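# Sort boxes: full ones into the tote, empty ones to desks

## Task

Find every box in the room. Each full box must end up entirely inside the tote, and each empty box must be back on the desk it belongs to. Everything must stay in place without the robot holding it, and the robot must not fall over or be left leaning.

## Robot and tools

Robot: a Hello Robot Stretch 3 with one arm. It has a two-wheel base (0.33 m long, 0.34 m wide), a lift on a mast, and a telescoping arm that sticks out to the robot's right side. The arm carries a wrist (yaw, pitch, roll) and a gripper. The head carries head_camera and nav_camera, and head_pan_rad and head_tilt_rad aim both. wrist_camera rides on the gripper. The base cannot move sideways, so to move the gripper forward or back you drive the base. Turning in place pivots about the wheel midpoint, 0.05 m behind the front edge. With the arm in and the wrist folded, this sweeps a circle of radius 0.28 m.

Frames: the base frame sits on the floor between the wheels, with x forward, y left and z up. hand_pose is reported in this frame, at the point where the closed fingertips meet. The odometry frame is the base frame as it stood at the start.

Tool execute_actions takes actions, a list run in order; an empty list just returns the current state and images. Each action is {"robot": command, "steps": n, "until": {...}}. steps runs from 1 to 450 at 30 per second, and {"steps": n} alone waits. A command is an object with:
- base: exactly one key. translate_m is a relative drive in metres from where the base is when the command starts, forward positive, |value| at most 1. rotate_rad is a relative turn in radians, left (counter-clockwise) positive, |value| at most 3.2.
- joints: absolute targets by name, any subset; joints you leave out keep their goal. lift_m is 0 to 1.1 (arm height). arm_m is 0 to 0.52 (extension). wrist_yaw_rad is -1.345 to 4.42: 0 points along the arm, positive swings toward the front, and 3.0 folds it over the base. wrist_pitch_rad is -1.57 to 0.451, with 0 level and negative tipping the fingers down. wrist_roll_rad is -2.911 to 2.911. gripper_m is -0.089 to 0.179, where wider is higher and the real fingertip gap is smaller than the value. head_pan_rad is -3.953 to 1.73: 0 is forward, positive is left, and -1.57 looks along the arm. head_tilt_rad is -1.53 to 0.419, with negative looking down.
- contact_limits: {"arm_m": effort %, 1 to 100}, the effort at which the arm halts. It lasts until the next arm command.
Instead of one command, robot may be a list of up to 8 commands run in sequence, which may include {"pause_s": s} (s at most 15). {"robot": {"stop": true}} brakes everything and clears the queue. A new command takes effect at once and discards the rest of any older queue. until ends an action early. {"robot": {"status": "ended"}} waits for all motion and the queue to finish. You can also compare fields, e.g. "lift_m": [">", 0.3]. {"any": {"status": "ended"}} fires when the first motion ends. If any value is out of range, the whole call is rejected and nothing runs.

Tool zoom_image: camera (head_camera, nav_camera or wrist_camera) and region [x0, y0, x1, y1], pixels of that camera's latest image, at most 504x504. Image sizes are 896x504 for head, 672x504 for nav (fisheye) and 644x364 for wrist. Tool finished_scene: scene number. It ends the scene for good, so call it only when everything has come to rest.

Results: base_status shows progress as (distance so far of goal). joint_goals, joint_status and measured_speeds are given per joint. Status words are moving, done, off_target, contact_stop, time_out, stopped, not_commanded and torque_fault. The line with refusals, queue and queue_left describes the latest queue, and a dropped: or refused: line gives the cause. on_its_own appears when the robot changed a goal itself, a joint is slack or off, an effort at rest is abnormal, or the base leans. base_odometry counts only wheel turns. base_tilt is in degrees, forward and right positive. motor_effort is in %, signed toward higher values, with the peak in brackets. lidar_m gives 12 distances in 30-degree sectors: sector 1 is ahead, counting counter-clockwise, with 4 on the left, 7 behind and 10 on the right. Its scan plane is 0.17 m up, so it sees table legs but not tabletops. wrist_depth_mm and head_depth_mm are 7x7 grids of depth.

Speed: the base is fast (0.30 m/s, 1.9 rad/s) only when lift_m < 0.30, arm_m < 0.03 and wrist_yaw_rad > 2.54. Otherwise it is held to 0.10 m/s and 0.63 rad/s.

Gripper: to grasp, command a width below the object's. To let go, open at least 0.02 beyond where the pads made contact. Neither the reading nor done proves a grasp. Squeezing very hard triggers a stall guard that weakens the grip.

Wrist safety: fold or unfold the wrist only with lift_m between 0.32 and 0.95, pitch -0.4 and roll near 0. Once it is folded, the lift can go down to 0.25. If yaw is below -0.4, keep pitch at -0.5 or lower.

Contact: the arm and lift halt on firm contact and then go slack until their next command. The base, wrist and head keep pushing. Long hard pushing can switch a wrist servo off for 10 s. While it is off, commands to it are refused, so wait with steps.

Avoid tipping. Pushing on something rigid with the gripper above about 0.45 m can topple the robot. Don't push again after a contact_stop. Don't drive while holding or pushing on something fixed, and beware snagging furniture, above all when reversing. If it leans, undo the last move in small steps, free the gripper, and lower the lift to about 0.2. Also avoid dropping, slamming or knocking objects. Loose items may be nudged by outside events now and then, so check that the final placement holds before finishing.

Each tool is called after "Request:" by a JSON object that holds its "fn" and its "kwargs".

## Session

Request:
{"fn": "execute_actions", "kwargs": {"actions": []}}

Scene clock: 0.00 s.
robot.base_odometry: x=+0.000 y=+0.000 heading=+0.000 (m, m, rad; robot's odometry frame)
robot.turned_by_wheels: +0.000 (rad since the last result)
robot.turned_by_imu: +0.000 (rad since the last result)
robot.base_tilt: forward=+0.4 right=+0.3 (deg)
robot.lidar_m: 0.85 1.26 1.90 1.21 0.95 0.93 1.00 1.54 1.52 1.03 0.81 0.79
robot.head_depth_mm: 738 746 746 761 773 780 784 / 811 816 823 827 833 837 842 / 875 878 881 888 894 900 901 / 942 948 954 955 967 971 977 / 1022 1031 1036 1044 1045 1058 1063 / 1120 1123 1137 1146 1150 1159 1173 / 1242 1238 1256 1263 1281 1285 1295
robot.base_status: not_commanded
robot.joint_positions: lift_m=+0.387 arm_m=+0.002 wrist_yaw_rad=+3.094 wrist_pitch_rad=-0.634 wrist_roll_rad=-0.018 gripper_m=+0.037 head_pan_rad=+0.012 head_tilt_rad=-0.002
robot.joint_goals: lift_m=+0.387 arm_m=+0.002 wrist_yaw_rad=+3.094 wrist_pitch_rad=-0.634 wrist_roll_rad=-0.018 gripper_m=+0.037 head_pan_rad=+0.012 head_tilt_rad=-0.002
robot.joint_status: lift_m=not_commanded arm_m=not_commanded wrist_yaw_rad=not_commanded wrist_pitch_rad=not_commanded wrist_roll_rad=not_commanded gripper_m=not_commanded head_pan_rad=not_commanded head_tilt_rad=not_commanded
robot.measured_speeds: translate_m=+0.000 rotate_rad=+0.000 lift_m=+0.000 arm_m=+0.000 wrist_yaw_rad=+0.000 wrist_pitch_rad=+0.000 wrist_roll_rad=+0.000 head_pan_rad=+0.000 head_tilt_rad=+0.000
robot: refusals=0 queue=idle queue_left=0
robot.motor_effort: left_wheel=-1 right_wheel=-1 lift_m=+25 arm_m=+0 wrist_yaw_rad=+0 wrist_pitch_rad=+6 wrist_roll_rad=+0 gripper_m=-1 head_pan_rad=+0 head_tilt_rad=+3 (%)
robot.hand_pose: x=-0.0121 y=+0.0452 z=+0.3542 quat_wxyz=(+0.235, +0.671, +0.207, +0.673) (m; robot's base frame)
robot.wrist_depth_mm: 712 891 - - - - - / 762 938 - - - 955 889 / 791 916 928 873 806 757 727 / 796 806 749 720 677 658 632 / 723 678 639 621 608 567 552 / 607 588 - - - 507 487 / 537 523 - - 464 453 436
pictures: head_camera (sideways: a quarter turn clockwise sets it upright), nav_camera (sideways: a quarter turn counterclockwise sets it upright), wrist_camera
Images, in order (width x height): head_camera 896x504, nav_camera 672x504, wrist_camera 644x364.

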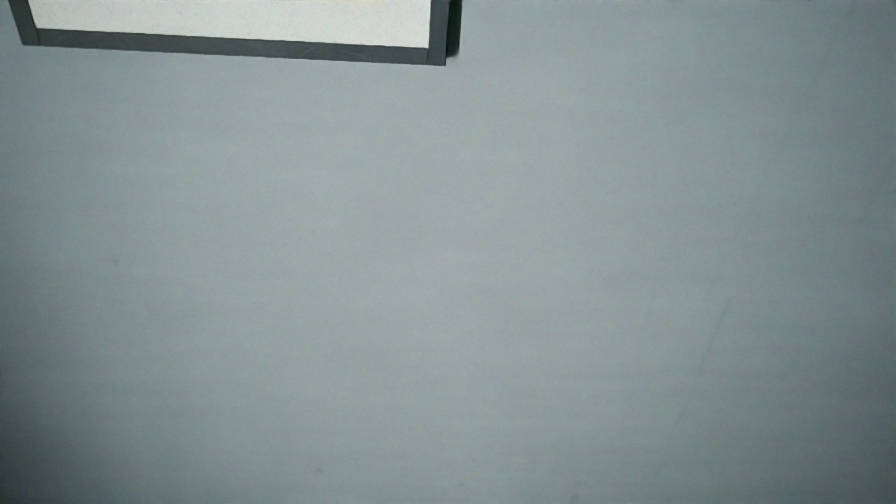

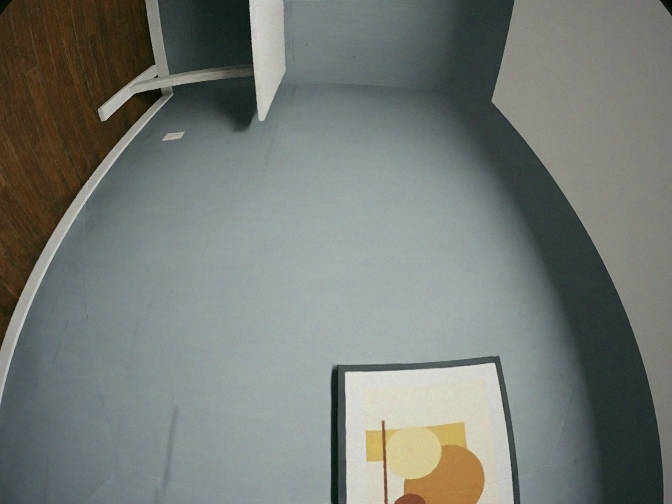

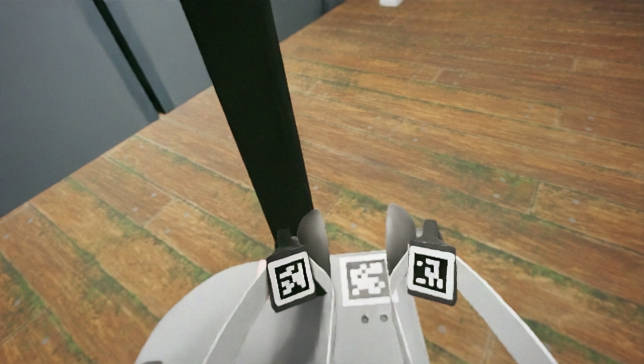

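Request:
{"fn": "execute_actions", "kwargs": {"actions": [{"robot": {"joints": {"head_pan_rad": 1.2, "head_tilt_rad": -0.5}}, "steps": 450, "until": {"robot": {"status": "ended"}}}]}}

Scene clock: 3.97 s.
robot.base_odometry: x=+0.000 y=+0.000 heading=+0.000 (m, m, rad; robot's odometry frame)
robot.turned_by_wheels: +0.000 (rad since the last result)
robot.turned_by_imu: +0.001 (rad since the last result)
robot.base_tilt: forward=+0.4 right=+0.2 (deg)
robot.lidar_m: 0.85 1.26 1.90 1.21 0.95 0.93 1.00 1.54 1.52 1.03 0.81 0.79
robot.head_depth_mm: 1823 1587 2140 2302 1878 1548 1314 / 1856 1764 2207 2353 1904 1549 1304 / 1908 1765 2272 2417 1895 1549 1305 / 1966 1742 2371 2428 1880 1545 1313 / 2011 1812 2255 2254 1883 1539 1313 / 1772 1757 1978 2088 1872 1540 1302 / 1478 1562 1637 1722 1780 1535 1304
robot.base_status: not_commanded
robot.joint_positions: lift_m=+0.387 arm_m=+0.002 wrist_yaw_rad=+3.094 wrist_pitch_rad=-0.634 wrist_roll_rad=-0.018 gripper_m=+0.037 head_pan_rad=+1.193 head_tilt_rad=-0.493
robot.joint_goals: lift_m=+0.387 arm_m=+0.002 wrist_yaw_rad=+3.094 wrist_pitch_rad=-0.634 wrist_roll_rad=-0.018 gripper_m=+0.037 head_pan_rad=+1.200 head_tilt_rad=-0.500
robot.joint_status: lift_m=not_commanded arm_m=not_commanded wrist_yaw_rad=not_commanded wrist_pitch_rad=not_commanded wrist_roll_rad=not_commanded gripper_m=not_commanded head_pan_rad=done head_tilt_rad=done
robot.measured_speeds: translate_m=+0.000 rotate_rad=+0.000 lift_m=+0.000 arm_m=+0.000 wrist_yaw_rad=+0.000 wrist_pitch_rad=+0.000 wrist_roll_rad=+0.000 head_pan_rad=+0.000 head_tilt_rad=+0.000
robot: refusals=0 queue=done queue_left=0
robot.motor_effort: left_wheel=-1(1) right_wheel=-1(1) lift_m=+25(25) arm_m=+1(1) wrist_yaw_rad=+0(0) wrist_pitch_rad=+6(5) wrist_roll_rad=+1(1) gripper_m=-1(1) head_pan_rad=+2(27) head_tilt_rad=-4(36) (%)
robot.hand_pose: x=-0.0121 y=+0.0452 z=+0.3542 quat_wxyz=(+0.235, +0.671, +0.207, +0.673) (m; robot's base frame)
robot.wrist_depth_mm: 727 886 - - - - - / 750 927 - - - 930 884 / 796 927 905 856 808 784 746 / 795 800 756 718 685 656 624 / 718 679 655 624 608 571 550 / 603 583 - - - 501 485 / 532 519 - - 461 452 433
pictures: head_camera (sideways: a quarter turn clockwise sets it upright), nav_camera (sideways: a quarter turn counterclockwise sets it upright), wrist_camera
Images, in order (width x height): head_camera 896x504, nav_camera 672x504, wrist_camera 644x364.

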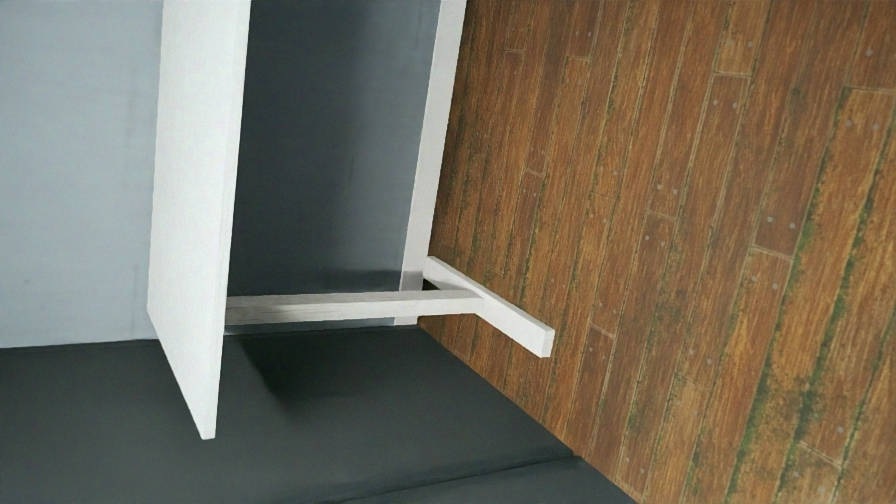

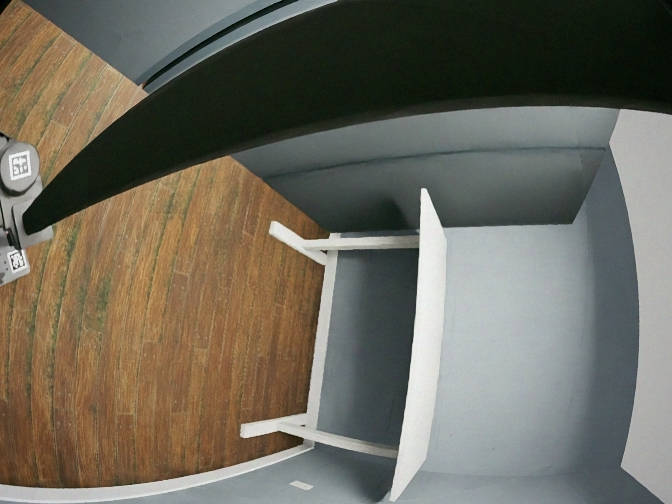

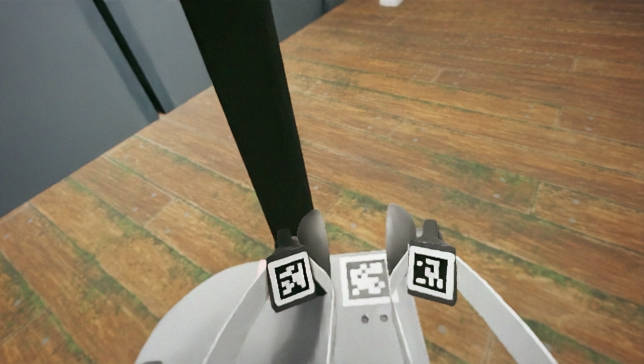

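Request:
{"fn": "execute_actions", "kwargs": {"actions": [{"robot": {"joints": {"head_pan_rad": -1.4, "head_tilt_rad": -0.5}}, "steps": 450, "until": {"robot": {"status": "ended"}}}]}}

Request:
{"fn": "execute_actions", "kwargs": {"actions": [{"robot": {"joints": {"head_pan_rad": -2.6, "head_tilt_rad": -0.5}}, "steps": 450, "until": {"robot": {"status": "ended"}}}]}}

Request:
{"fn": "execute_actions", "kwargs": {"actions": [{"robot": {"joints": {"head_pan_rad": -3.7, "head_tilt_rad": -0.5}}, "steps": 450, "until": {"robot": {"status": "ended"}}}]}}

Scene clock: 8.23 s.
robot.base_odometry: x=+0.000 y=+0.000 heading=+0.000 (m, m, rad; robot's odometry frame)
robot.turned_by_wheels: +0.000 (rad since the last result)
robot.turned_by_imu: +0.001 (rad since the last result)
robot.base_tilt: forward=+0.3 right=+0.3 (deg)
robot.lidar_m: 0.85 1.26 1.90 1.21 0.95 0.94 1.00 1.54 1.52 1.03 0.80 0.79
robot.head_depth_mm: 1150 1286 1456 1696 1832 1551 1309 / 1042 1156 1298 1481 1706 1557 1308 / 959 1053 1165 1313 1490 1543 1304 / 881 965 1060 1174 1322 1468 1306 / 820 889 966 1059 1182 1330 1307 / 765 824 893 975 1071 1194 1275 / 718 771 827 897 979 1073 1193
robot.base_status: not_commanded
robot.joint_positions: lift_m=+0.387 arm_m=+0.002 wrist_yaw_rad=+3.094 wrist_pitch_rad=-0.634 wrist_roll_rad=-0.018 gripper_m=+0.037 head_pan_rad=-1.393 head_tilt_rad=-0.494
robot.joint_goals: lift_m=+0.387 arm_m=+0.002 wrist_yaw_rad=+3.094 wrist_pitch_rad=-0.634 wrist_roll_rad=-0.018 gripper_m=+0.037 head_pan_rad=-1.400 head_tilt_rad=-0.500
robot.joint_status: lift_m=not_commanded arm_m=not_commanded wrist_yaw_rad=not_commanded wrist_pitch_rad=not_commanded wrist_roll_rad=not_commanded gripper_m=not_commanded head_pan_rad=done head_tilt_rad=done
robot.measured_speeds: translate_m=+0.000 rotate_rad=+0.000 lift_m=+0.000 arm_m=+0.000 wrist_yaw_rad=+0.000 wrist_pitch_rad=+0.000 wrist_roll_rad=+0.000 head_pan_rad=+0.000 head_tilt_rad=+0.000
robot: refusals=0 queue=done queue_left=0
robot.motor_effort: left_wheel=-1(1) right_wheel=-1(1) lift_m=+26(25) arm_m=+0(1) wrist_yaw_rad=+0(0) wrist_pitch_rad=+5(5) wrist_roll_rad=+1(0) gripper_m=-1(0) head_pan_rad=-2(27) head_tilt_rad=-3(4) (%)
robot.hand_pose: x=-0.0121 y=+0.0452 z=+0.3542 quat_wxyz=(+0.235, +0.671, +0.207, +0.673) (m; robot's base frame)
robot.wrist_depth_mm: 727 880 - - - - - / 757 912 - - - 926 869 / 785 928 935 882 822 772 737 / 798 798 757 715 682 651 626 / 716 671 650 630 614 567 548 / 605 584 - - - 501 484 / 532 526 - - 457 450 433
pictures: head_camera (sideways: a quarter turn clockwise sets it upright), nav_camera (sideways: a quarter turn counterclockwise sets it upright), wrist_camera
Images, in order (width x height): head_camera 896x504, nav_camera 672x504, wrist_camera 644x364.

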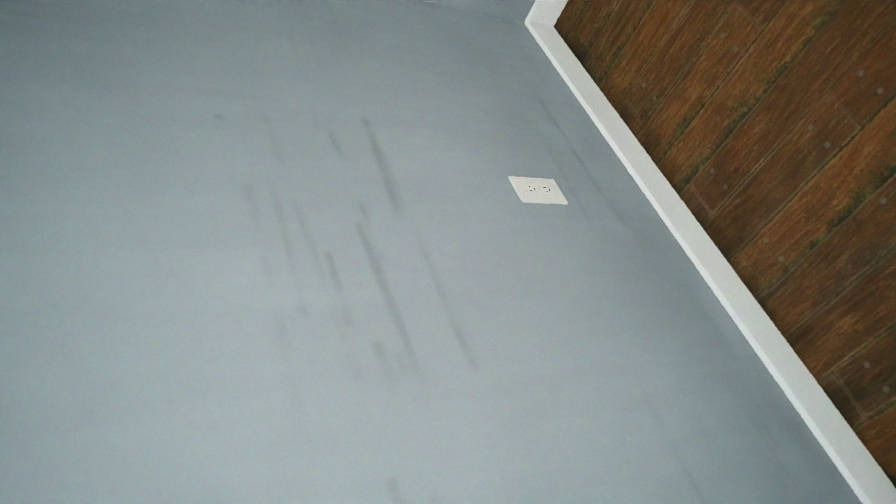

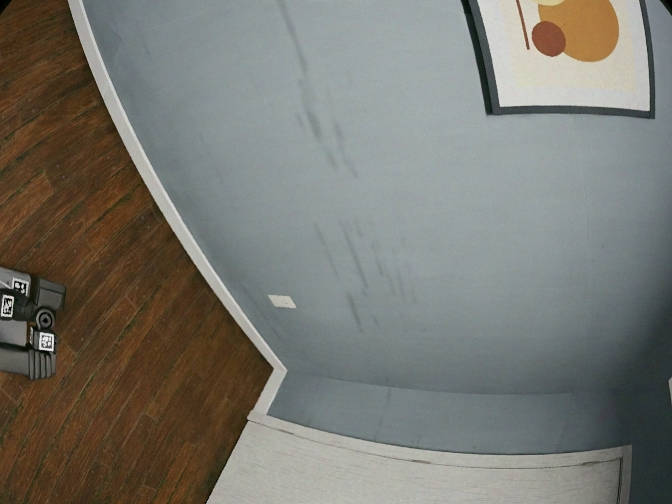

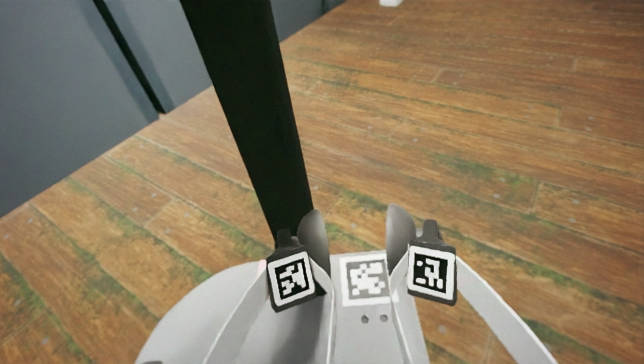

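Scene clock: 9.43 s.
robot.base_odometry: x=+0.000 y=+0.000 heading=+0.000 (m, m, rad; robot's odometry frame)
robot.turned_by_wheels: +0.000 (rad since the last result)
robot.turned_by_imu: +0.000 (rad since the last result)
robot.base_tilt: forward=+0.4 right=+0.2 (deg)
robot.lidar_m: 0.85 1.26 1.90 1.22 0.95 0.94 1.00 1.54 1.52 1.03 0.81 0.79
robot.head_depth_mm: 1549 1709 1872 2132 1890 1550 1307 / 1492 1646 1824 2022 1890 1552 1310 / 1453 1575 1740 1944 1889 1549 1320 / 1399 1521 1673 1856 1890 1534 1302 / 1342 1452 1581 1763 1863 1535 1299 / 1289 1396 1545 1687 1810 1541 1302 / 1267 1363 1479 1631 1765 1545 1309
robot.base_status: not_commanded
robot.joint_positions: lift_m=+0.387 arm_m=+0.002 wrist_yaw_rad=+3.094 wrist_pitch_rad=-0.634 wrist_roll_rad=-0.018 gripper_m=+0.037 head_pan_rad=-2.593 head_tilt_rad=-0.494
robot.joint_goals: lift_m=+0.387 arm_m=+0.002 wrist_yaw_rad=+3.094 wrist_pitch_rad=-0.634 wrist_roll_rad=-0.018 gripper_m=+0.037 head_pan_rad=-2.600 head_tilt_rad=-0.500
robot.joint_status: lift_m=not_commanded arm_m=not_commanded wrist_yaw_rad=not_commanded wrist_pitch_rad=not_commanded wrist_roll_rad=not_commanded gripper_m=not_commanded head_pan_rad=done head_tilt_rad=done
robot.measured_speeds: translate_m=+0.000 rotate_rad=+0.000 lift_m=+0.000 arm_m=+0.000 wrist_yaw_rad=+0.000 wrist_pitch_rad=+0.000 wrist_roll_rad=+0.000 head_pan_rad=+0.000 head_tilt_rad=+0.000
robot: refusals=0 queue=done queue_left=0
robot.motor_effort: left_wheel=-1(1) right_wheel=-1(1) lift_m=+25(25) arm_m=+1(1) wrist_yaw_rad=+0(0) wrist_pitch_rad=+6(6) wrist_roll_rad=+1(0) gripper_m=+1(2) head_pan_rad=-3(27) head_tilt_rad=-3(4) (%)
robot.hand_pose: x=-0.0121 y=+0.0452 z=+0.3542 quat_wxyz=(+0.235, +0.671, +0.207, +0.673) (m; robot's base frame)
robot.wrist_depth_mm: 737 871 - - - - - / 756 910 - - 998 936 877 / 784 930 920 860 814 774 741 / 798 803 766 722 679 658 626 / 716 677 639 619 615 571 540 / 605 576 - - - 504 485 / 532 519 - - 460 449 439
pictures: head_camera (sideways: a quarter turn clockwise sets it upright), nav_camera (sideways: a quarter turn counterclockwise sets it upright), wrist_camera
Images, in order (width x height): head_camera 896x504, nav_camera 672x504, wrist_camera 644x364.

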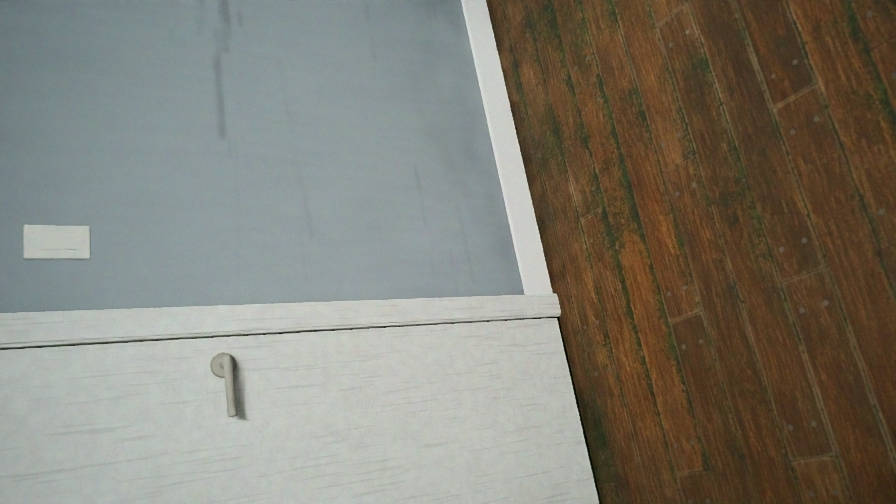

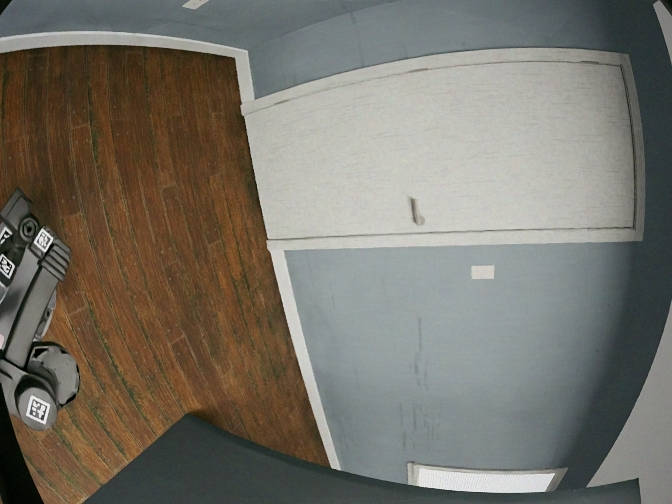

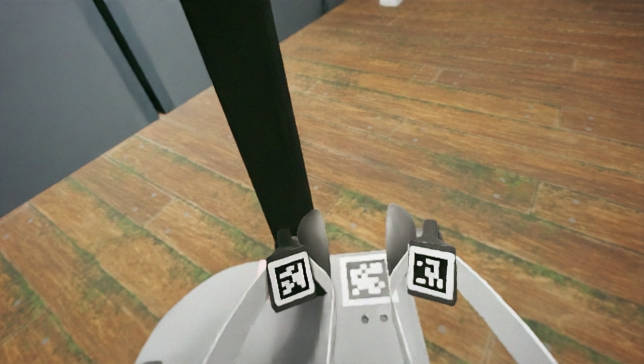

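Scene clock: 10.60 s.
robot.base_odometry: x=+0.000 y=+0.000 heading=+0.000 (m, m, rad; robot's odometry frame)
robot.turned_by_wheels: +0.000 (rad since the last result)
robot.turned_by_imu: +0.000 (rad since the last result)
robot.base_tilt: forward=+0.3 right=+0.2 (deg)
robot.lidar_m: 0.85 1.26 1.91 1.21 0.95 0.94 1.00 1.55 1.52 1.03 0.80 0.79
robot.head_depth_mm: 764 832 906 1004 1121 1287 1324 / 773 843 923 1020 1147 1288 1309 / 781 849 932 1036 1165 1325 1306 / 790 863 946 1051 1182 1344 1316 / 800 871 963 1067 1192 1370 1304 / 806 882 969 1086 1217 1389 1301 / 816 895 985 1100 1239 1424 1305
robot.base_status: not_commanded
robot.joint_positions: lift_m=+0.387 arm_m=+0.002 wrist_yaw_rad=+3.094 wrist_pitch_rad=-0.634 wrist_roll_rad=-0.018 gripper_m=+0.037 head_pan_rad=-3.693 head_tilt_rad=-0.494
robot.joint_goals: lift_m=+0.387 arm_m=+0.002 wrist_yaw_rad=+3.094 wrist_pitch_rad=-0.634 wrist_roll_rad=-0.018 gripper_m=+0.037 head_pan_rad=-3.700 head_tilt_rad=-0.500
robot.joint_status: lift_m=not_commanded arm_m=not_commanded wrist_yaw_rad=not_commanded wrist_pitch_rad=not_commanded wrist_roll_rad=not_commanded gripper_m=not_commanded head_pan_rad=done head_tilt_rad=done
robot.measured_speeds: translate_m=+0.000 rotate_rad=+0.000 lift_m=+0.000 arm_m=+0.000 wrist_yaw_rad=+0.000 wrist_pitch_rad=+0.000 wrist_roll_rad=+0.000 head_pan_rad=+0.000 head_tilt_rad=+0.000
robot: refusals=0 queue=done queue_left=0
robot.motor_effort: left_wheel=-1(1) right_wheel=-1(1) lift_m=+25(25) arm_m=+0(1) wrist_yaw_rad=+1(0) wrist_pitch_rad=+6(5) wrist_roll_rad=+1(0) gripper_m=-1(1) head_pan_rad=-2(27) head_tilt_rad=-3(2) (%)
robot.hand_pose: x=-0.0121 y=+0.0452 z=+0.3542 quat_wxyz=(+0.235, +0.671, +0.207, +0.673) (m; robot's base frame)
robot.wrist_depth_mm: 729 879 - - - - - / 762 926 - - - 953 891 / 790 925 916 859 818 776 735 / 797 793 758 714 681 651 627 / 710 674 636 620 608 568 552 / 612 588 - - - 508 485 / 536 515 - - 459 451 437
pictures: head_camera (sideways: a quarter turn clockwise sets it upright), nav_camera (sideways: a quarter turn counterclockwise sets it upright), wrist_camera
Images, in order (width x height): head_camera 896x504, nav_camera 672x504, wrist_camera 644x364.

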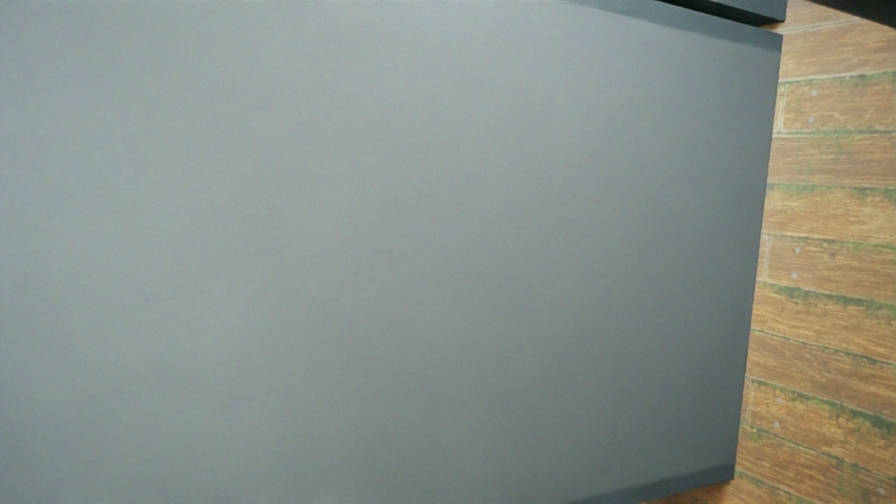

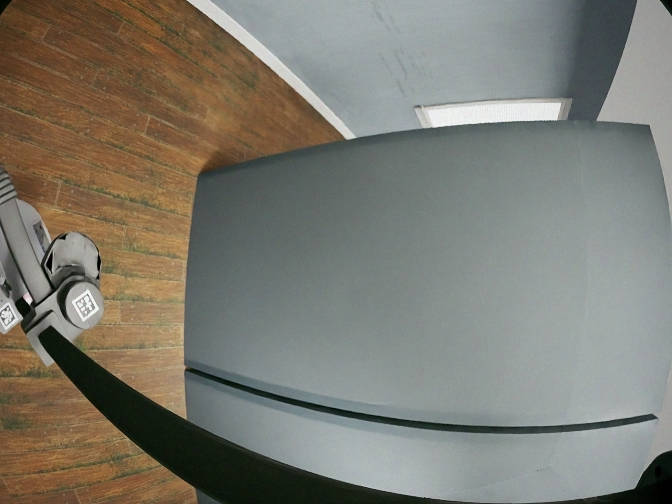

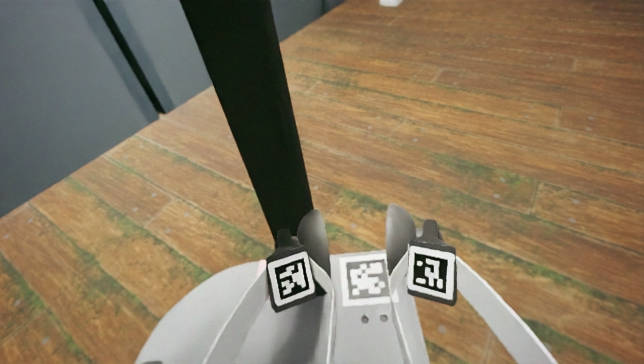

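Request:
{"fn": "execute_actions", "kwargs": {"actions": [{"robot": {"joints": {"wrist_pitch_rad": -0.4, "wrist_yaw_rad": 3.0, "wrist_roll_rad": 0, "lift_m": 0.28, "arm_m": 0.0, "head_pan_rad": 0.0, "head_tilt_rad": -0.6}}, "steps": 450, "until": {"robot": {"status": "ended"}}}, {"robot": {"base": {"rotate_rad": -2.56}}, "steps": 450, "until": {"robot": {"status": "ended"}}}]}}

Scene clock: 29.43 s.
robot.base_odometry: x=+0.000 y=+0.000 heading=-2.560 (m, m, rad; robot's odometry frame)
robot.turned_by_wheels: -2.560 (rad since the last result)
robot.turned_by_imu: -2.514 (rad since the last result)
robot.base_tilt: forward=+0.3 right=+0.2 (deg)
robot.lidar_m: 1.53 1.52 0.97 0.80 0.79 0.88 1.41 1.89 1.13 0.94 0.93 1.04
robot.head_depth_mm: 1493 1664 1883 2033 1709 1434 1236 / 1449 1625 1815 2028 1691 1435 1235 / 1410 1565 1757 1965 1705 1430 1241 / 1361 1522 1695 1897 1701 1436 1237 / 1329 1465 1636 1832 1711 1440 1235 / 1298 1415 1582 1774 1709 1442 1237 / 1259 1376 1523 1725 1701 1451 1238
robot.base_status: done (rotate_rad -2.5599 of -2.5600)
robot.joint_positions: lift_m=+0.280 arm_m=+0.002 wrist_yaw_rad=+3.002 wrist_pitch_rad=-0.420 wrist_roll_rad=-0.005 gripper_m=+0.037 head_pan_rad=-0.007 head_tilt_rad=-0.593
robot.joint_goals: lift_m=+0.280 arm_m=+0.000 wrist_yaw_rad=+3.000 wrist_pitch_rad=-0.400 wrist_roll_rad=+0.000 gripper_m=+0.037 head_pan_rad=+0.000 head_tilt_rad=-0.600
robot.joint_status: lift_m=done arm_m=done wrist_yaw_rad=done wrist_pitch_rad=done wrist_roll_rad=done gripper_m=not_commanded head_pan_rad=done head_tilt_rad=done
robot.measured_speeds: translate_m=+0.000 rotate_rad=+0.000 lift_m=+0.000 arm_m=+0.000 wrist_yaw_rad=+0.000 wrist_pitch_rad=+0.000 wrist_roll_rad=+0.000 head_pan_rad=+0.000 head_tilt_rad=+0.000
robot: refusals=0 queue=done queue_left=0
robot.motor_effort: left_wheel=+0(8) right_wheel=-2(9) lift_m=+15(27) arm_m=+0(1) wrist_yaw_rad=-1(0) wrist_pitch_rad=+9(8) wrist_roll_rad=+3(6) gripper_m=-1(1) head_pan_rad=+2(27) head_tilt_rad=-4(17) (%)
robot.hand_pose: x=+0.0099 y=+0.0751 z=+0.2927 quat_wxyz=(+0.195, +0.698, +0.100, +0.682) (m; robot's base frame)
robot.wrist_depth_mm: 620 - 775 843 953 - - / 640 699 827 920 - - - / 690 747 894 944 950 882 823 / 738 808 - 777 724 687 655 / 732 685 673 634 606 558 530 / 596 570 552 - 481 479 453 / 498 497 - - 420 414 393
pictures: head_camera (sideways: a quarter turn clockwise sets it upright), nav_camera (sideways: a quarter turn counterclockwise sets it upright), wrist_camera
Images, in order (width x height): head_camera 896x504, nav_camera 672x504, wrist_camera 644x364.

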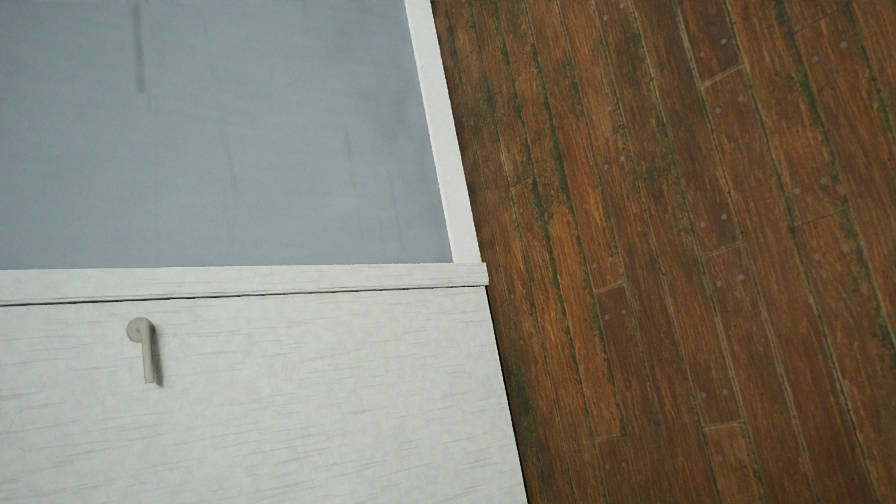

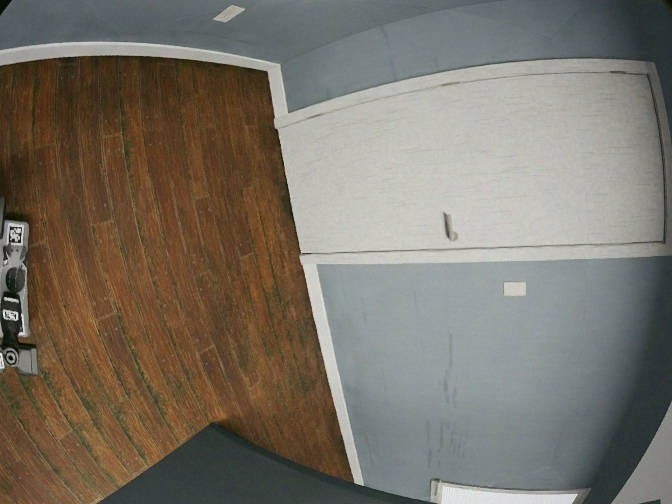

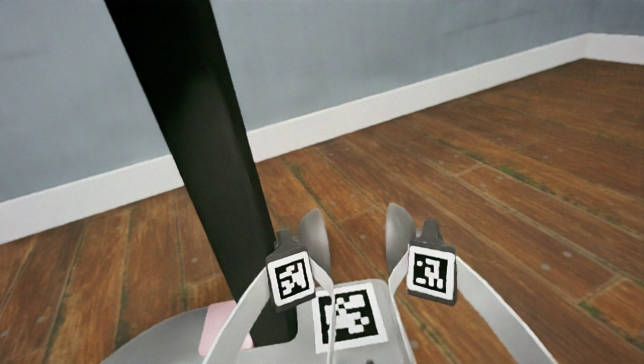

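Request:
{"fn": "execute_actions", "kwargs": {"actions": [{"robot": [{"base": {"translate_m": 1.0}}, {"base": {"translate_m": 0.12}}, {"base": {"rotate_rad": -1.2}}], "steps": 450, "until": {"robot": {"status": "ended"}}}]}}

Scene clock: 40.47 s.
robot.base_odometry: x=-0.936 y=-0.615 heading=+2.523 (m, m, rad; robot's odometry frame)
robot.turned_by_wheels: -1.200 (rad since the last result)
robot.turned_by_imu: -1.174 (rad since the last result)
robot.base_tilt: forward=+0.3 right=+0.2 (deg)
robot.lidar_m: 1.63 0.67 0.51 0.46 0.50 0.71 1.16 1.23 1.73 1.87 0.77 0.73
robot.head_depth_mm: 2957 3248 2690 2066 1698 1431 1234 / 3093 3243 2716 2100 1699 1438 1236 / 3073 3331 2691 2086 1685 1441 1244 / 3069 3357 2732 2083 1694 1418 1236 / 2323 2512 2505 2098 1680 1432 1234 / 1612 1659 1711 1784 1650 1430 1234 / 1214 1244 1275 1300 1339 1332 1232
robot.base_status: done (rotate_rad -1.1999 of -1.2000)
robot.joint_positions: lift_m=+0.280 arm_m=+0.002 wrist_yaw_rad=+3.002 wrist_pitch_rad=-0.419 wrist_roll_rad=-0.005 gripper_m=+0.037 head_pan_rad=-0.007 head_tilt_rad=-0.594
robot.joint_goals: lift_m=+0.280 arm_m=+0.000 wrist_yaw_rad=+3.000 wrist_pitch_rad=-0.400 wrist_roll_rad=+0.000 gripper_m=+0.037 head_pan_rad=+0.000 head_tilt_rad=-0.600
robot.joint_status: lift_m=done arm_m=done wrist_yaw_rad=done wrist_pitch_rad=done wrist_roll_rad=done gripper_m=not_commanded head_pan_rad=done head_tilt_rad=done
robot.measured_speeds: translate_m=+0.000 rotate_rad=+0.000 lift_m=+0.000 arm_m=+0.000 wrist_yaw_rad=+0.000 wrist_pitch_rad=+0.000 wrist_roll_rad=+0.000 head_pan_rad=+0.000 head_tilt_rad=+0.000
robot: refusals=0 queue=done queue_left=0
robot.motor_effort: left_wheel=+0(7) right_wheel=-2(9) lift_m=+15(15) arm_m=+0(0) wrist_yaw_rad=-1(2) wrist_pitch_rad=+9(9) wrist_roll_rad=+3(3) gripper_m=+0(0) head_pan_rad=+3(2) head_tilt_rad=-4(4) (%)
robot.hand_pose: x=+0.0101 y=+0.0752 z=+0.2929 quat_wxyz=(+0.195, +0.698, +0.099, +0.682) (m; robot's base frame)
robot.wrist_depth_mm: 453 - 465 472 498 507 517 / 491 490 504 510 533 549 565 / 536 548 552 559 591 610 618 / 593 601 - 615 644 641 635 / 656 650 652 638 609 560 536 / 598 565 544 - 479 473 451 / 496 497 - - 422 413 393
pictures: head_camera (sideways: a quarter turn clockwise sets it upright), nav_camera (sideways: a quarter turn counterclockwise sets it upright), wrist_camera
Images, in order (width x height): head_camera 896x504, nav_camera 672x504, wrist_camera 644x364.

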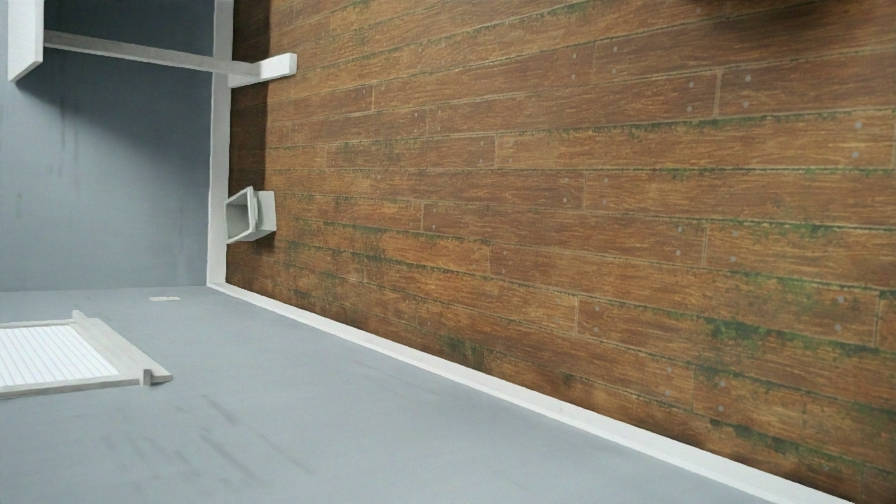

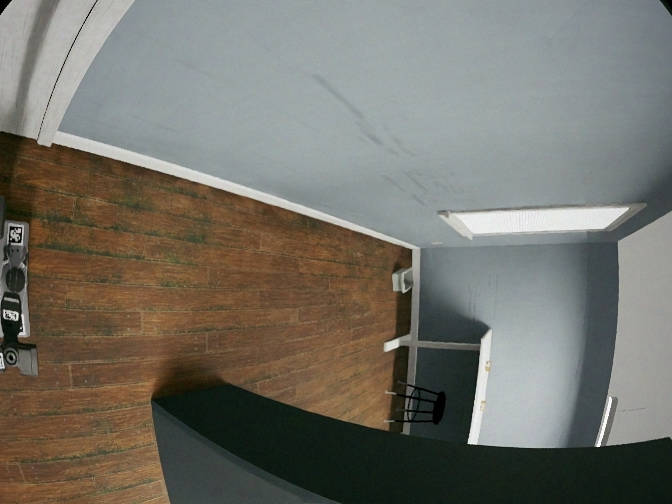

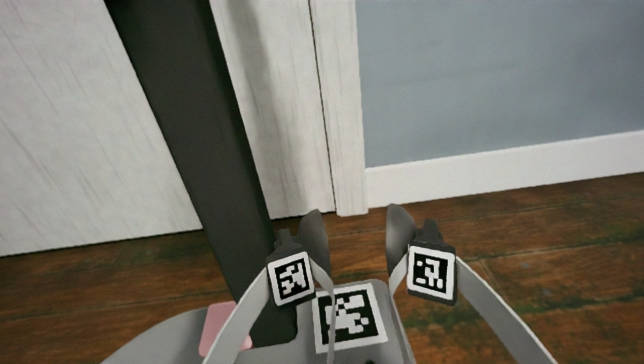

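Request:
{"fn": "execute_actions", "kwargs": {"actions": [{"robot": [{"base": {"translate_m": 1.0}, "joints": {"head_pan_rad": -0.8, "head_tilt_rad": -0.5}}, {"base": {"translate_m": 0.3}}], "steps": 450, "until": {"robot": {"status": "ended"}}}]}}

Scene clock: 50.97 s.
robot.base_odometry: x=-1.995 y=+0.138 heading=+2.523 (m, m, rad; robot's odometry frame)
robot.turned_by_wheels: +0.000 (rad since the last result)
robot.turned_by_imu: +0.003 (rad since the last result)
robot.base_tilt: forward=+0.3 right=+0.2 (deg)
robot.lidar_m: 1.41 0.58 0.44 0.43 0.45 0.65 1.99 0.71 0.59 1.43 2.59 1.93
robot.head_depth_mm: 3270 3496 3380 2384 1855 1534 1304 / 2971 3341 3273 2349 1856 1529 1291 / 2727 2939 2974 2372 1851 1524 1304 / 2511 2778 2970 2386 1844 1527 1297 / 2348 2529 2651 2299 1852 1527 1297 / 2225 2056 2571 2367 1838 1525 1286 / 2086 1815 2401 2387 1863 1514 1292
robot.base_status: done (translate_m +0.3000 of +0.3000)
robot.joint_positions: lift_m=+0.280 arm_m=+0.002 wrist_yaw_rad=+3.001 wrist_pitch_rad=-0.419 wrist_roll_rad=-0.005 gripper_m=+0.037 head_pan_rad=-0.793 head_tilt_rad=-0.507
robot.joint_goals: lift_m=+0.280 arm_m=+0.000 wrist_yaw_rad=+3.000 wrist_pitch_rad=-0.400 wrist_roll_rad=+0.000 gripper_m=+0.037 head_pan_rad=-0.800 head_tilt_rad=-0.500
robot.joint_status: lift_m=done arm_m=done wrist_yaw_rad=done wrist_pitch_rad=done wrist_roll_rad=done gripper_m=not_commanded head_pan_rad=done head_tilt_rad=done
robot.measured_speeds: translate_m=+0.000 rotate_rad=+0.000 lift_m=+0.000 arm_m=+0.000 wrist_yaw_rad=+0.000 wrist_pitch_rad=+0.000 wrist_roll_rad=+0.000 head_pan_rad=+0.000 head_tilt_rad=+0.000
robot: refusals=0 queue=done queue_left=0
robot.motor_effort: left_wheel=+0(6) right_wheel=-2(7) lift_m=+15(15) arm_m=+0(1) wrist_yaw_rad=-1(1) wrist_pitch_rad=+8(8) wrist_roll_rad=+3(3) gripper_m=-1(0) head_pan_rad=-2(27) head_tilt_rad=+4(17) (%)
robot.hand_pose: x=+0.0101 y=+0.0752 z=+0.2929 quat_wxyz=(+0.195, +0.698, +0.099, +0.682) (m; robot's base frame)
robot.wrist_depth_mm: 417 - 429 435 437 443 450 / 449 456 463 471 474 485 491 / 493 498 505 518 526 532 544 / 543 559 - 571 569 577 590 / 591 596 604 600 604 560 538 / 596 567 545 - 475 474 455 / 497 494 - - 423 408 394
pictures: head_camera (sideways: a quarter turn clockwise sets it upright), nav_camera (sideways: a quarter turn counterclockwise sets it upright), wrist_camera
Images, in order (width x height): head_camera 896x504, nav_camera 672x504, wrist_camera 644x364.

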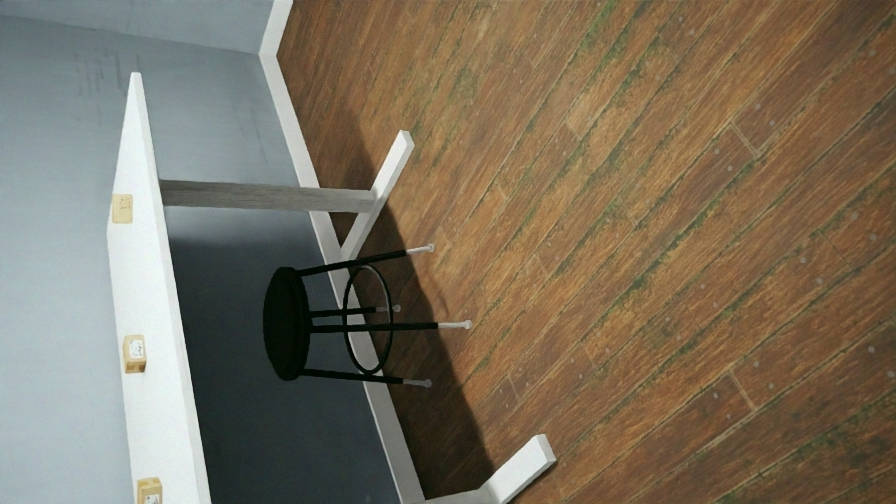

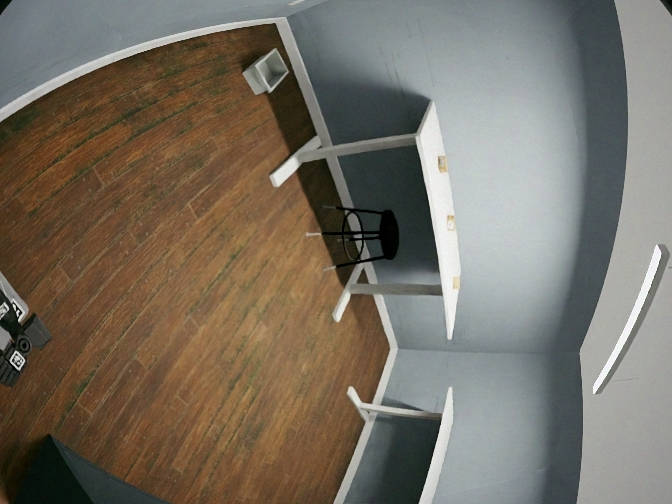

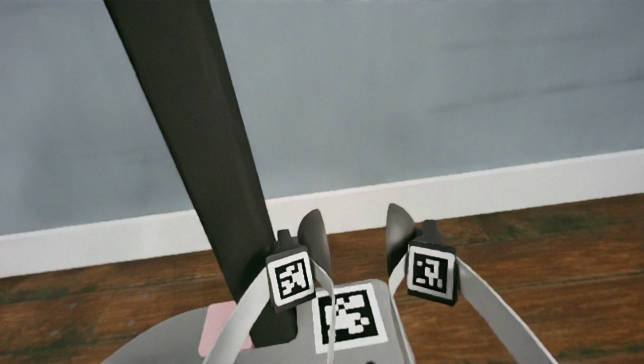

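Request:
{"fn": "execute_actions", "kwargs": {"actions": [{"robot": {"joints": {"head_pan_rad": -1.7, "head_tilt_rad": -0.5}}, "steps": 450, "until": {"robot": {"status": "ended"}}}]}}

Scene clock: 53.60 s.
robot.base_odometry: x=-1.995 y=+0.138 heading=+2.523 (m, m, rad; robot's odometry frame)
robot.turned_by_wheels: +0.000 (rad since the last result)
robot.turned_by_imu: +0.000 (rad since the last result)
robot.base_tilt: forward=+0.3 right=+0.2 (deg)
robot.lidar_m: 1.41 0.58 0.44 0.43 0.45 0.65 1.99 0.71 0.60 1.43 2.58 1.94
robot.head_depth_mm: 1197 1255 901 1420 1111 905 897 / 1220 1282 1429 1471 1619 1445 1261 / 2081 2260 2444 2260 1805 1521 1301 / 2801 3048 3241 2373 1873 1519 1299 / 2765 3140 3259 2406 1856 1534 1292 / 2773 3072 3216 2383 1864 1524 1291 / 2772 3049 3240 2371 1863 1519 1290
robot.base_status: done (translate_m +0.3000 of +0.3000)
robot.joint_positions: lift_m=+0.280 arm_m=+0.002 wrist_yaw_rad=+3.001 wrist_pitch_rad=-0.419 wrist_roll_rad=-0.005 gripper_m=+0.037 head_pan_rad=-1.693 head_tilt_rad=-0.507
robot.joint_goals: lift_m=+0.280 arm_m=+0.000 wrist_yaw_rad=+3.000 wrist_pitch_rad=-0.400 wrist_roll_rad=+0.000 gripper_m=+0.037 head_pan_rad=-1.700 head_tilt_rad=-0.500
robot.joint_status: lift_m=done arm_m=done wrist_yaw_rad=done wrist_pitch_rad=done wrist_roll_rad=done gripper_m=not_commanded head_pan_rad=done head_tilt_rad=done
robot.measured_speeds: translate_m=+0.000 rotate_rad=+0.000 lift_m=+0.000 arm_m=+0.000 wrist_yaw_rad=+0.000 wrist_pitch_rad=+0.000 wrist_roll_rad=+0.000 head_pan_rad=+0.000 head_tilt_rad=+0.000
robot: refusals=0 queue=done queue_left=0
robot.motor_effort: left_wheel=+0(0) right_wheel=-2(2) lift_m=+15(15) arm_m=+0(0) wrist_yaw_rad=-1(1) wrist_pitch_rad=+9(8) wrist_roll_rad=+3(3) gripper_m=+0(0) head_pan_rad=-3(28) head_tilt_rad=+4(4) (%)
robot.hand_pose: x=+0.0101 y=+0.0752 z=+0.2929 quat_wxyz=(+0.195, +0.698, +0.099, +0.682) (m; robot's base frame)
robot.wrist_depth_mm: 416 - 428 433 439 447 450 / 449 460 469 470 479 486 494 / 498 496 509 514 527 528 544 / 543 551 - 572 574 573 582 / 588 593 602 593 604 557 538 / 597 570 549 - 478 470 451 / 499 492 - - 422 407 399
pictures: head_camera (sideways: a quarter turn clockwise sets it upright), nav_camera (sideways: a quarter turn counterclockwise sets it upright), wrist_camera
Images, in order (width x height): head_camera 896x504, nav_camera 672x504, wrist_camera 644x364.

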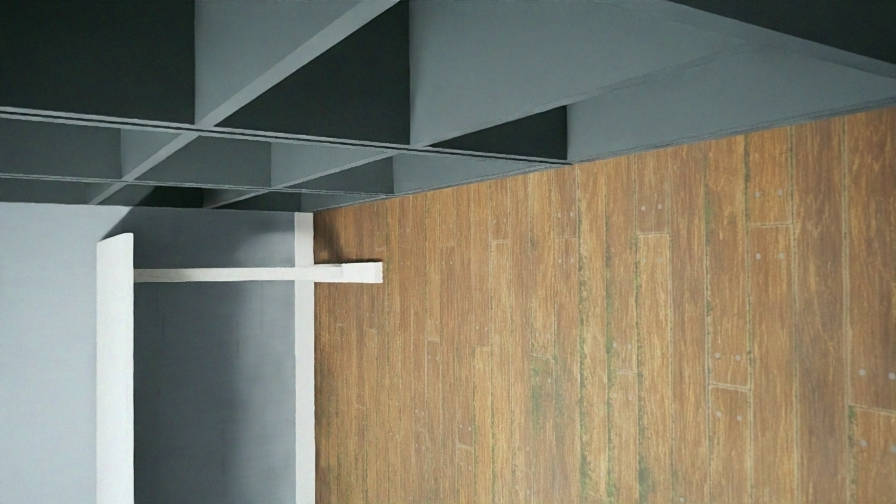

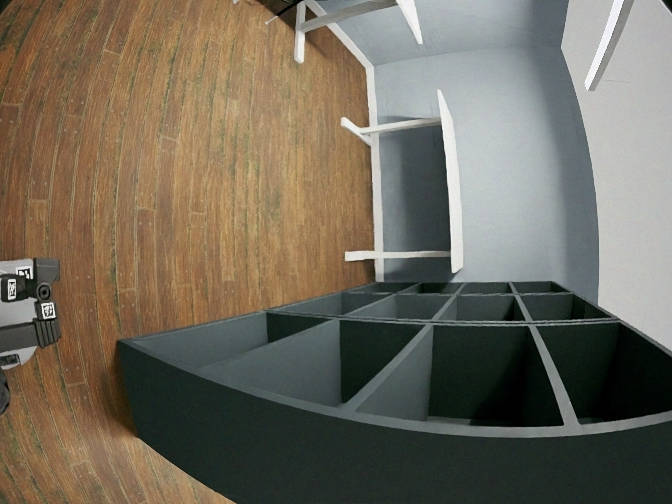

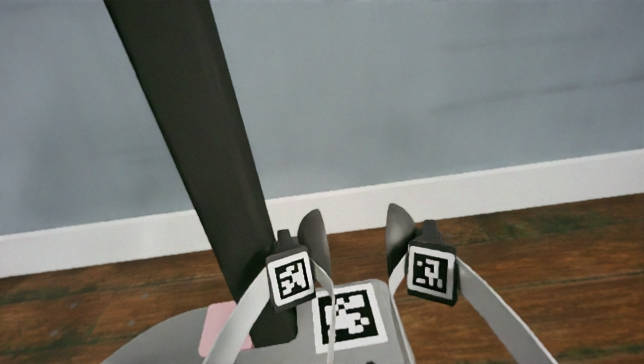

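Request:
{"fn": "execute_actions", "kwargs": {"actions": [{"robot": [{"base": {"rotate_rad": -1.0}, "joints": {"head_pan_rad": 0.0, "head_tilt_rad": -0.6}}, {"base": {"translate_m": 1.0}}, {"base": {"translate_m": 0.75}}], "steps": 450, "until": {"robot": {"status": "ended"}}}]}}

Scene clock: 88.30 s.
robot.base_odometry: x=-1.912 y=+1.886 heading=+1.523 (m, m, rad; robot's odometry frame)
robot.turned_by_wheels: -1.000 (rad since the last result)
robot.turned_by_imu: -0.977 (rad since the last result)
robot.base_tilt: forward=+0.4 right=+0.1 (deg)
robot.lidar_m: 1.64 0.91 0.65 0.71 1.85 1.83 1.97 1.54 1.29 1.60 1.79 1.50
robot.head_depth_mm: 1751 1890 2075 2087 1698 1440 1232 / 1855 2026 2231 2084 1692 1438 1235 / 1923 2129 2390 2085 1692 1431 1238 / 1746 1930 2157 2103 1698 1423 1234 / 1576 1712 772 2020 1690 1427 1228 / 1426 1552 738 1844 1707 1431 1241 / 1308 1389 740 1030 1248 1366 1242
robot.base_status: done (translate_m +0.7500 of +0.7500)
robot.joint_positions: lift_m=+0.280 arm_m=+0.002 wrist_yaw_rad=+3.001 wrist_pitch_rad=-0.419 wrist_roll_rad=-0.005 gripper_m=+0.037 head_pan_rad=-0.007 head_tilt_rad=-0.594
robot.joint_goals: lift_m=+0.280 arm_m=+0.000 wrist_yaw_rad=+3.000 wrist_pitch_rad=-0.400 wrist_roll_rad=+0.000 gripper_m=+0.037 head_pan_rad=+0.000 head_tilt_rad=-0.600
robot.joint_status: lift_m=done arm_m=done wrist_yaw_rad=done wrist_pitch_rad=done wrist_roll_rad=done gripper_m=not_commanded head_pan_rad=done head_tilt_rad=done
robot.measured_speeds: translate_m=+0.000 rotate_rad=+0.000 lift_m=+0.000 arm_m=+0.000 wrist_yaw_rad=+0.000 wrist_pitch_rad=+0.000 wrist_roll_rad=+0.000 head_pan_rad=+0.000 head_tilt_rad=+0.000
robot: refusals=0 queue=done queue_left=0
robot.motor_effort: left_wheel=+0(6) right_wheel=-2(9) lift_m=+15(15) arm_m=+0(1) wrist_yaw_rad=-1(1) wrist_pitch_rad=+8(8) wrist_roll_rad=+3(3) gripper_m=+0(0) head_pan_rad=+3(28) head_tilt_rad=-4(16) (%)
robot.hand_pose: x=+0.0101 y=+0.0752 z=+0.2929 quat_wxyz=(+0.195, +0.698, +0.099, +0.682) (m; robot's base frame)
robot.wrist_depth_mm: - - - - - - 952 / - - - - - - 992 / - - - - 970 862 839 / 984 904 - 793 734 687 649 / 750 692 675 638 600 559 535 / 593 572 540 - 474 479 452 / 498 496 - - 423 411 392
pictures: head_camera (sideways: a quarter turn clockwise sets it upright), nav_camera (sideways: a quarter turn counterclockwise sets it upright), wrist_camera
Images, in order (width x height): head_camera 896x504, nav_camera 672x504, wrist_camera 644x364.

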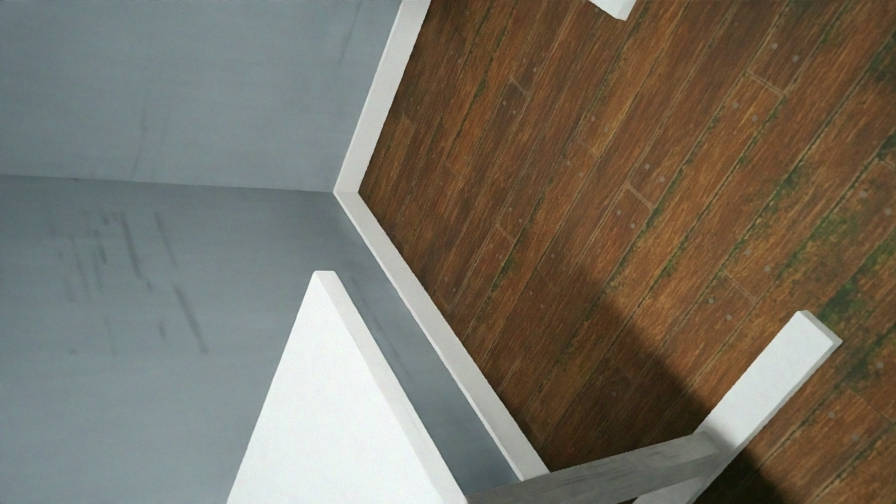

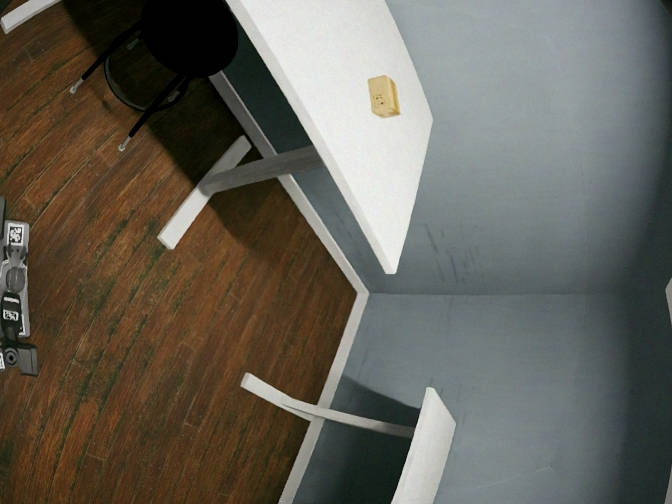

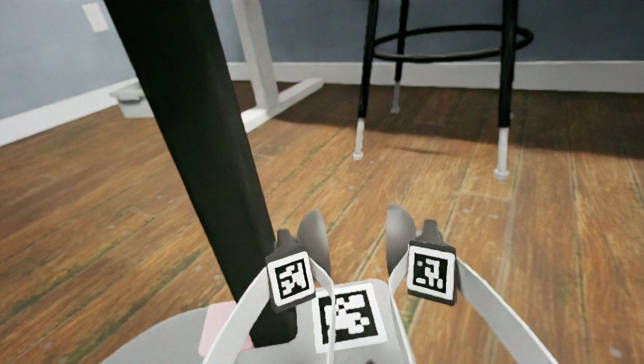

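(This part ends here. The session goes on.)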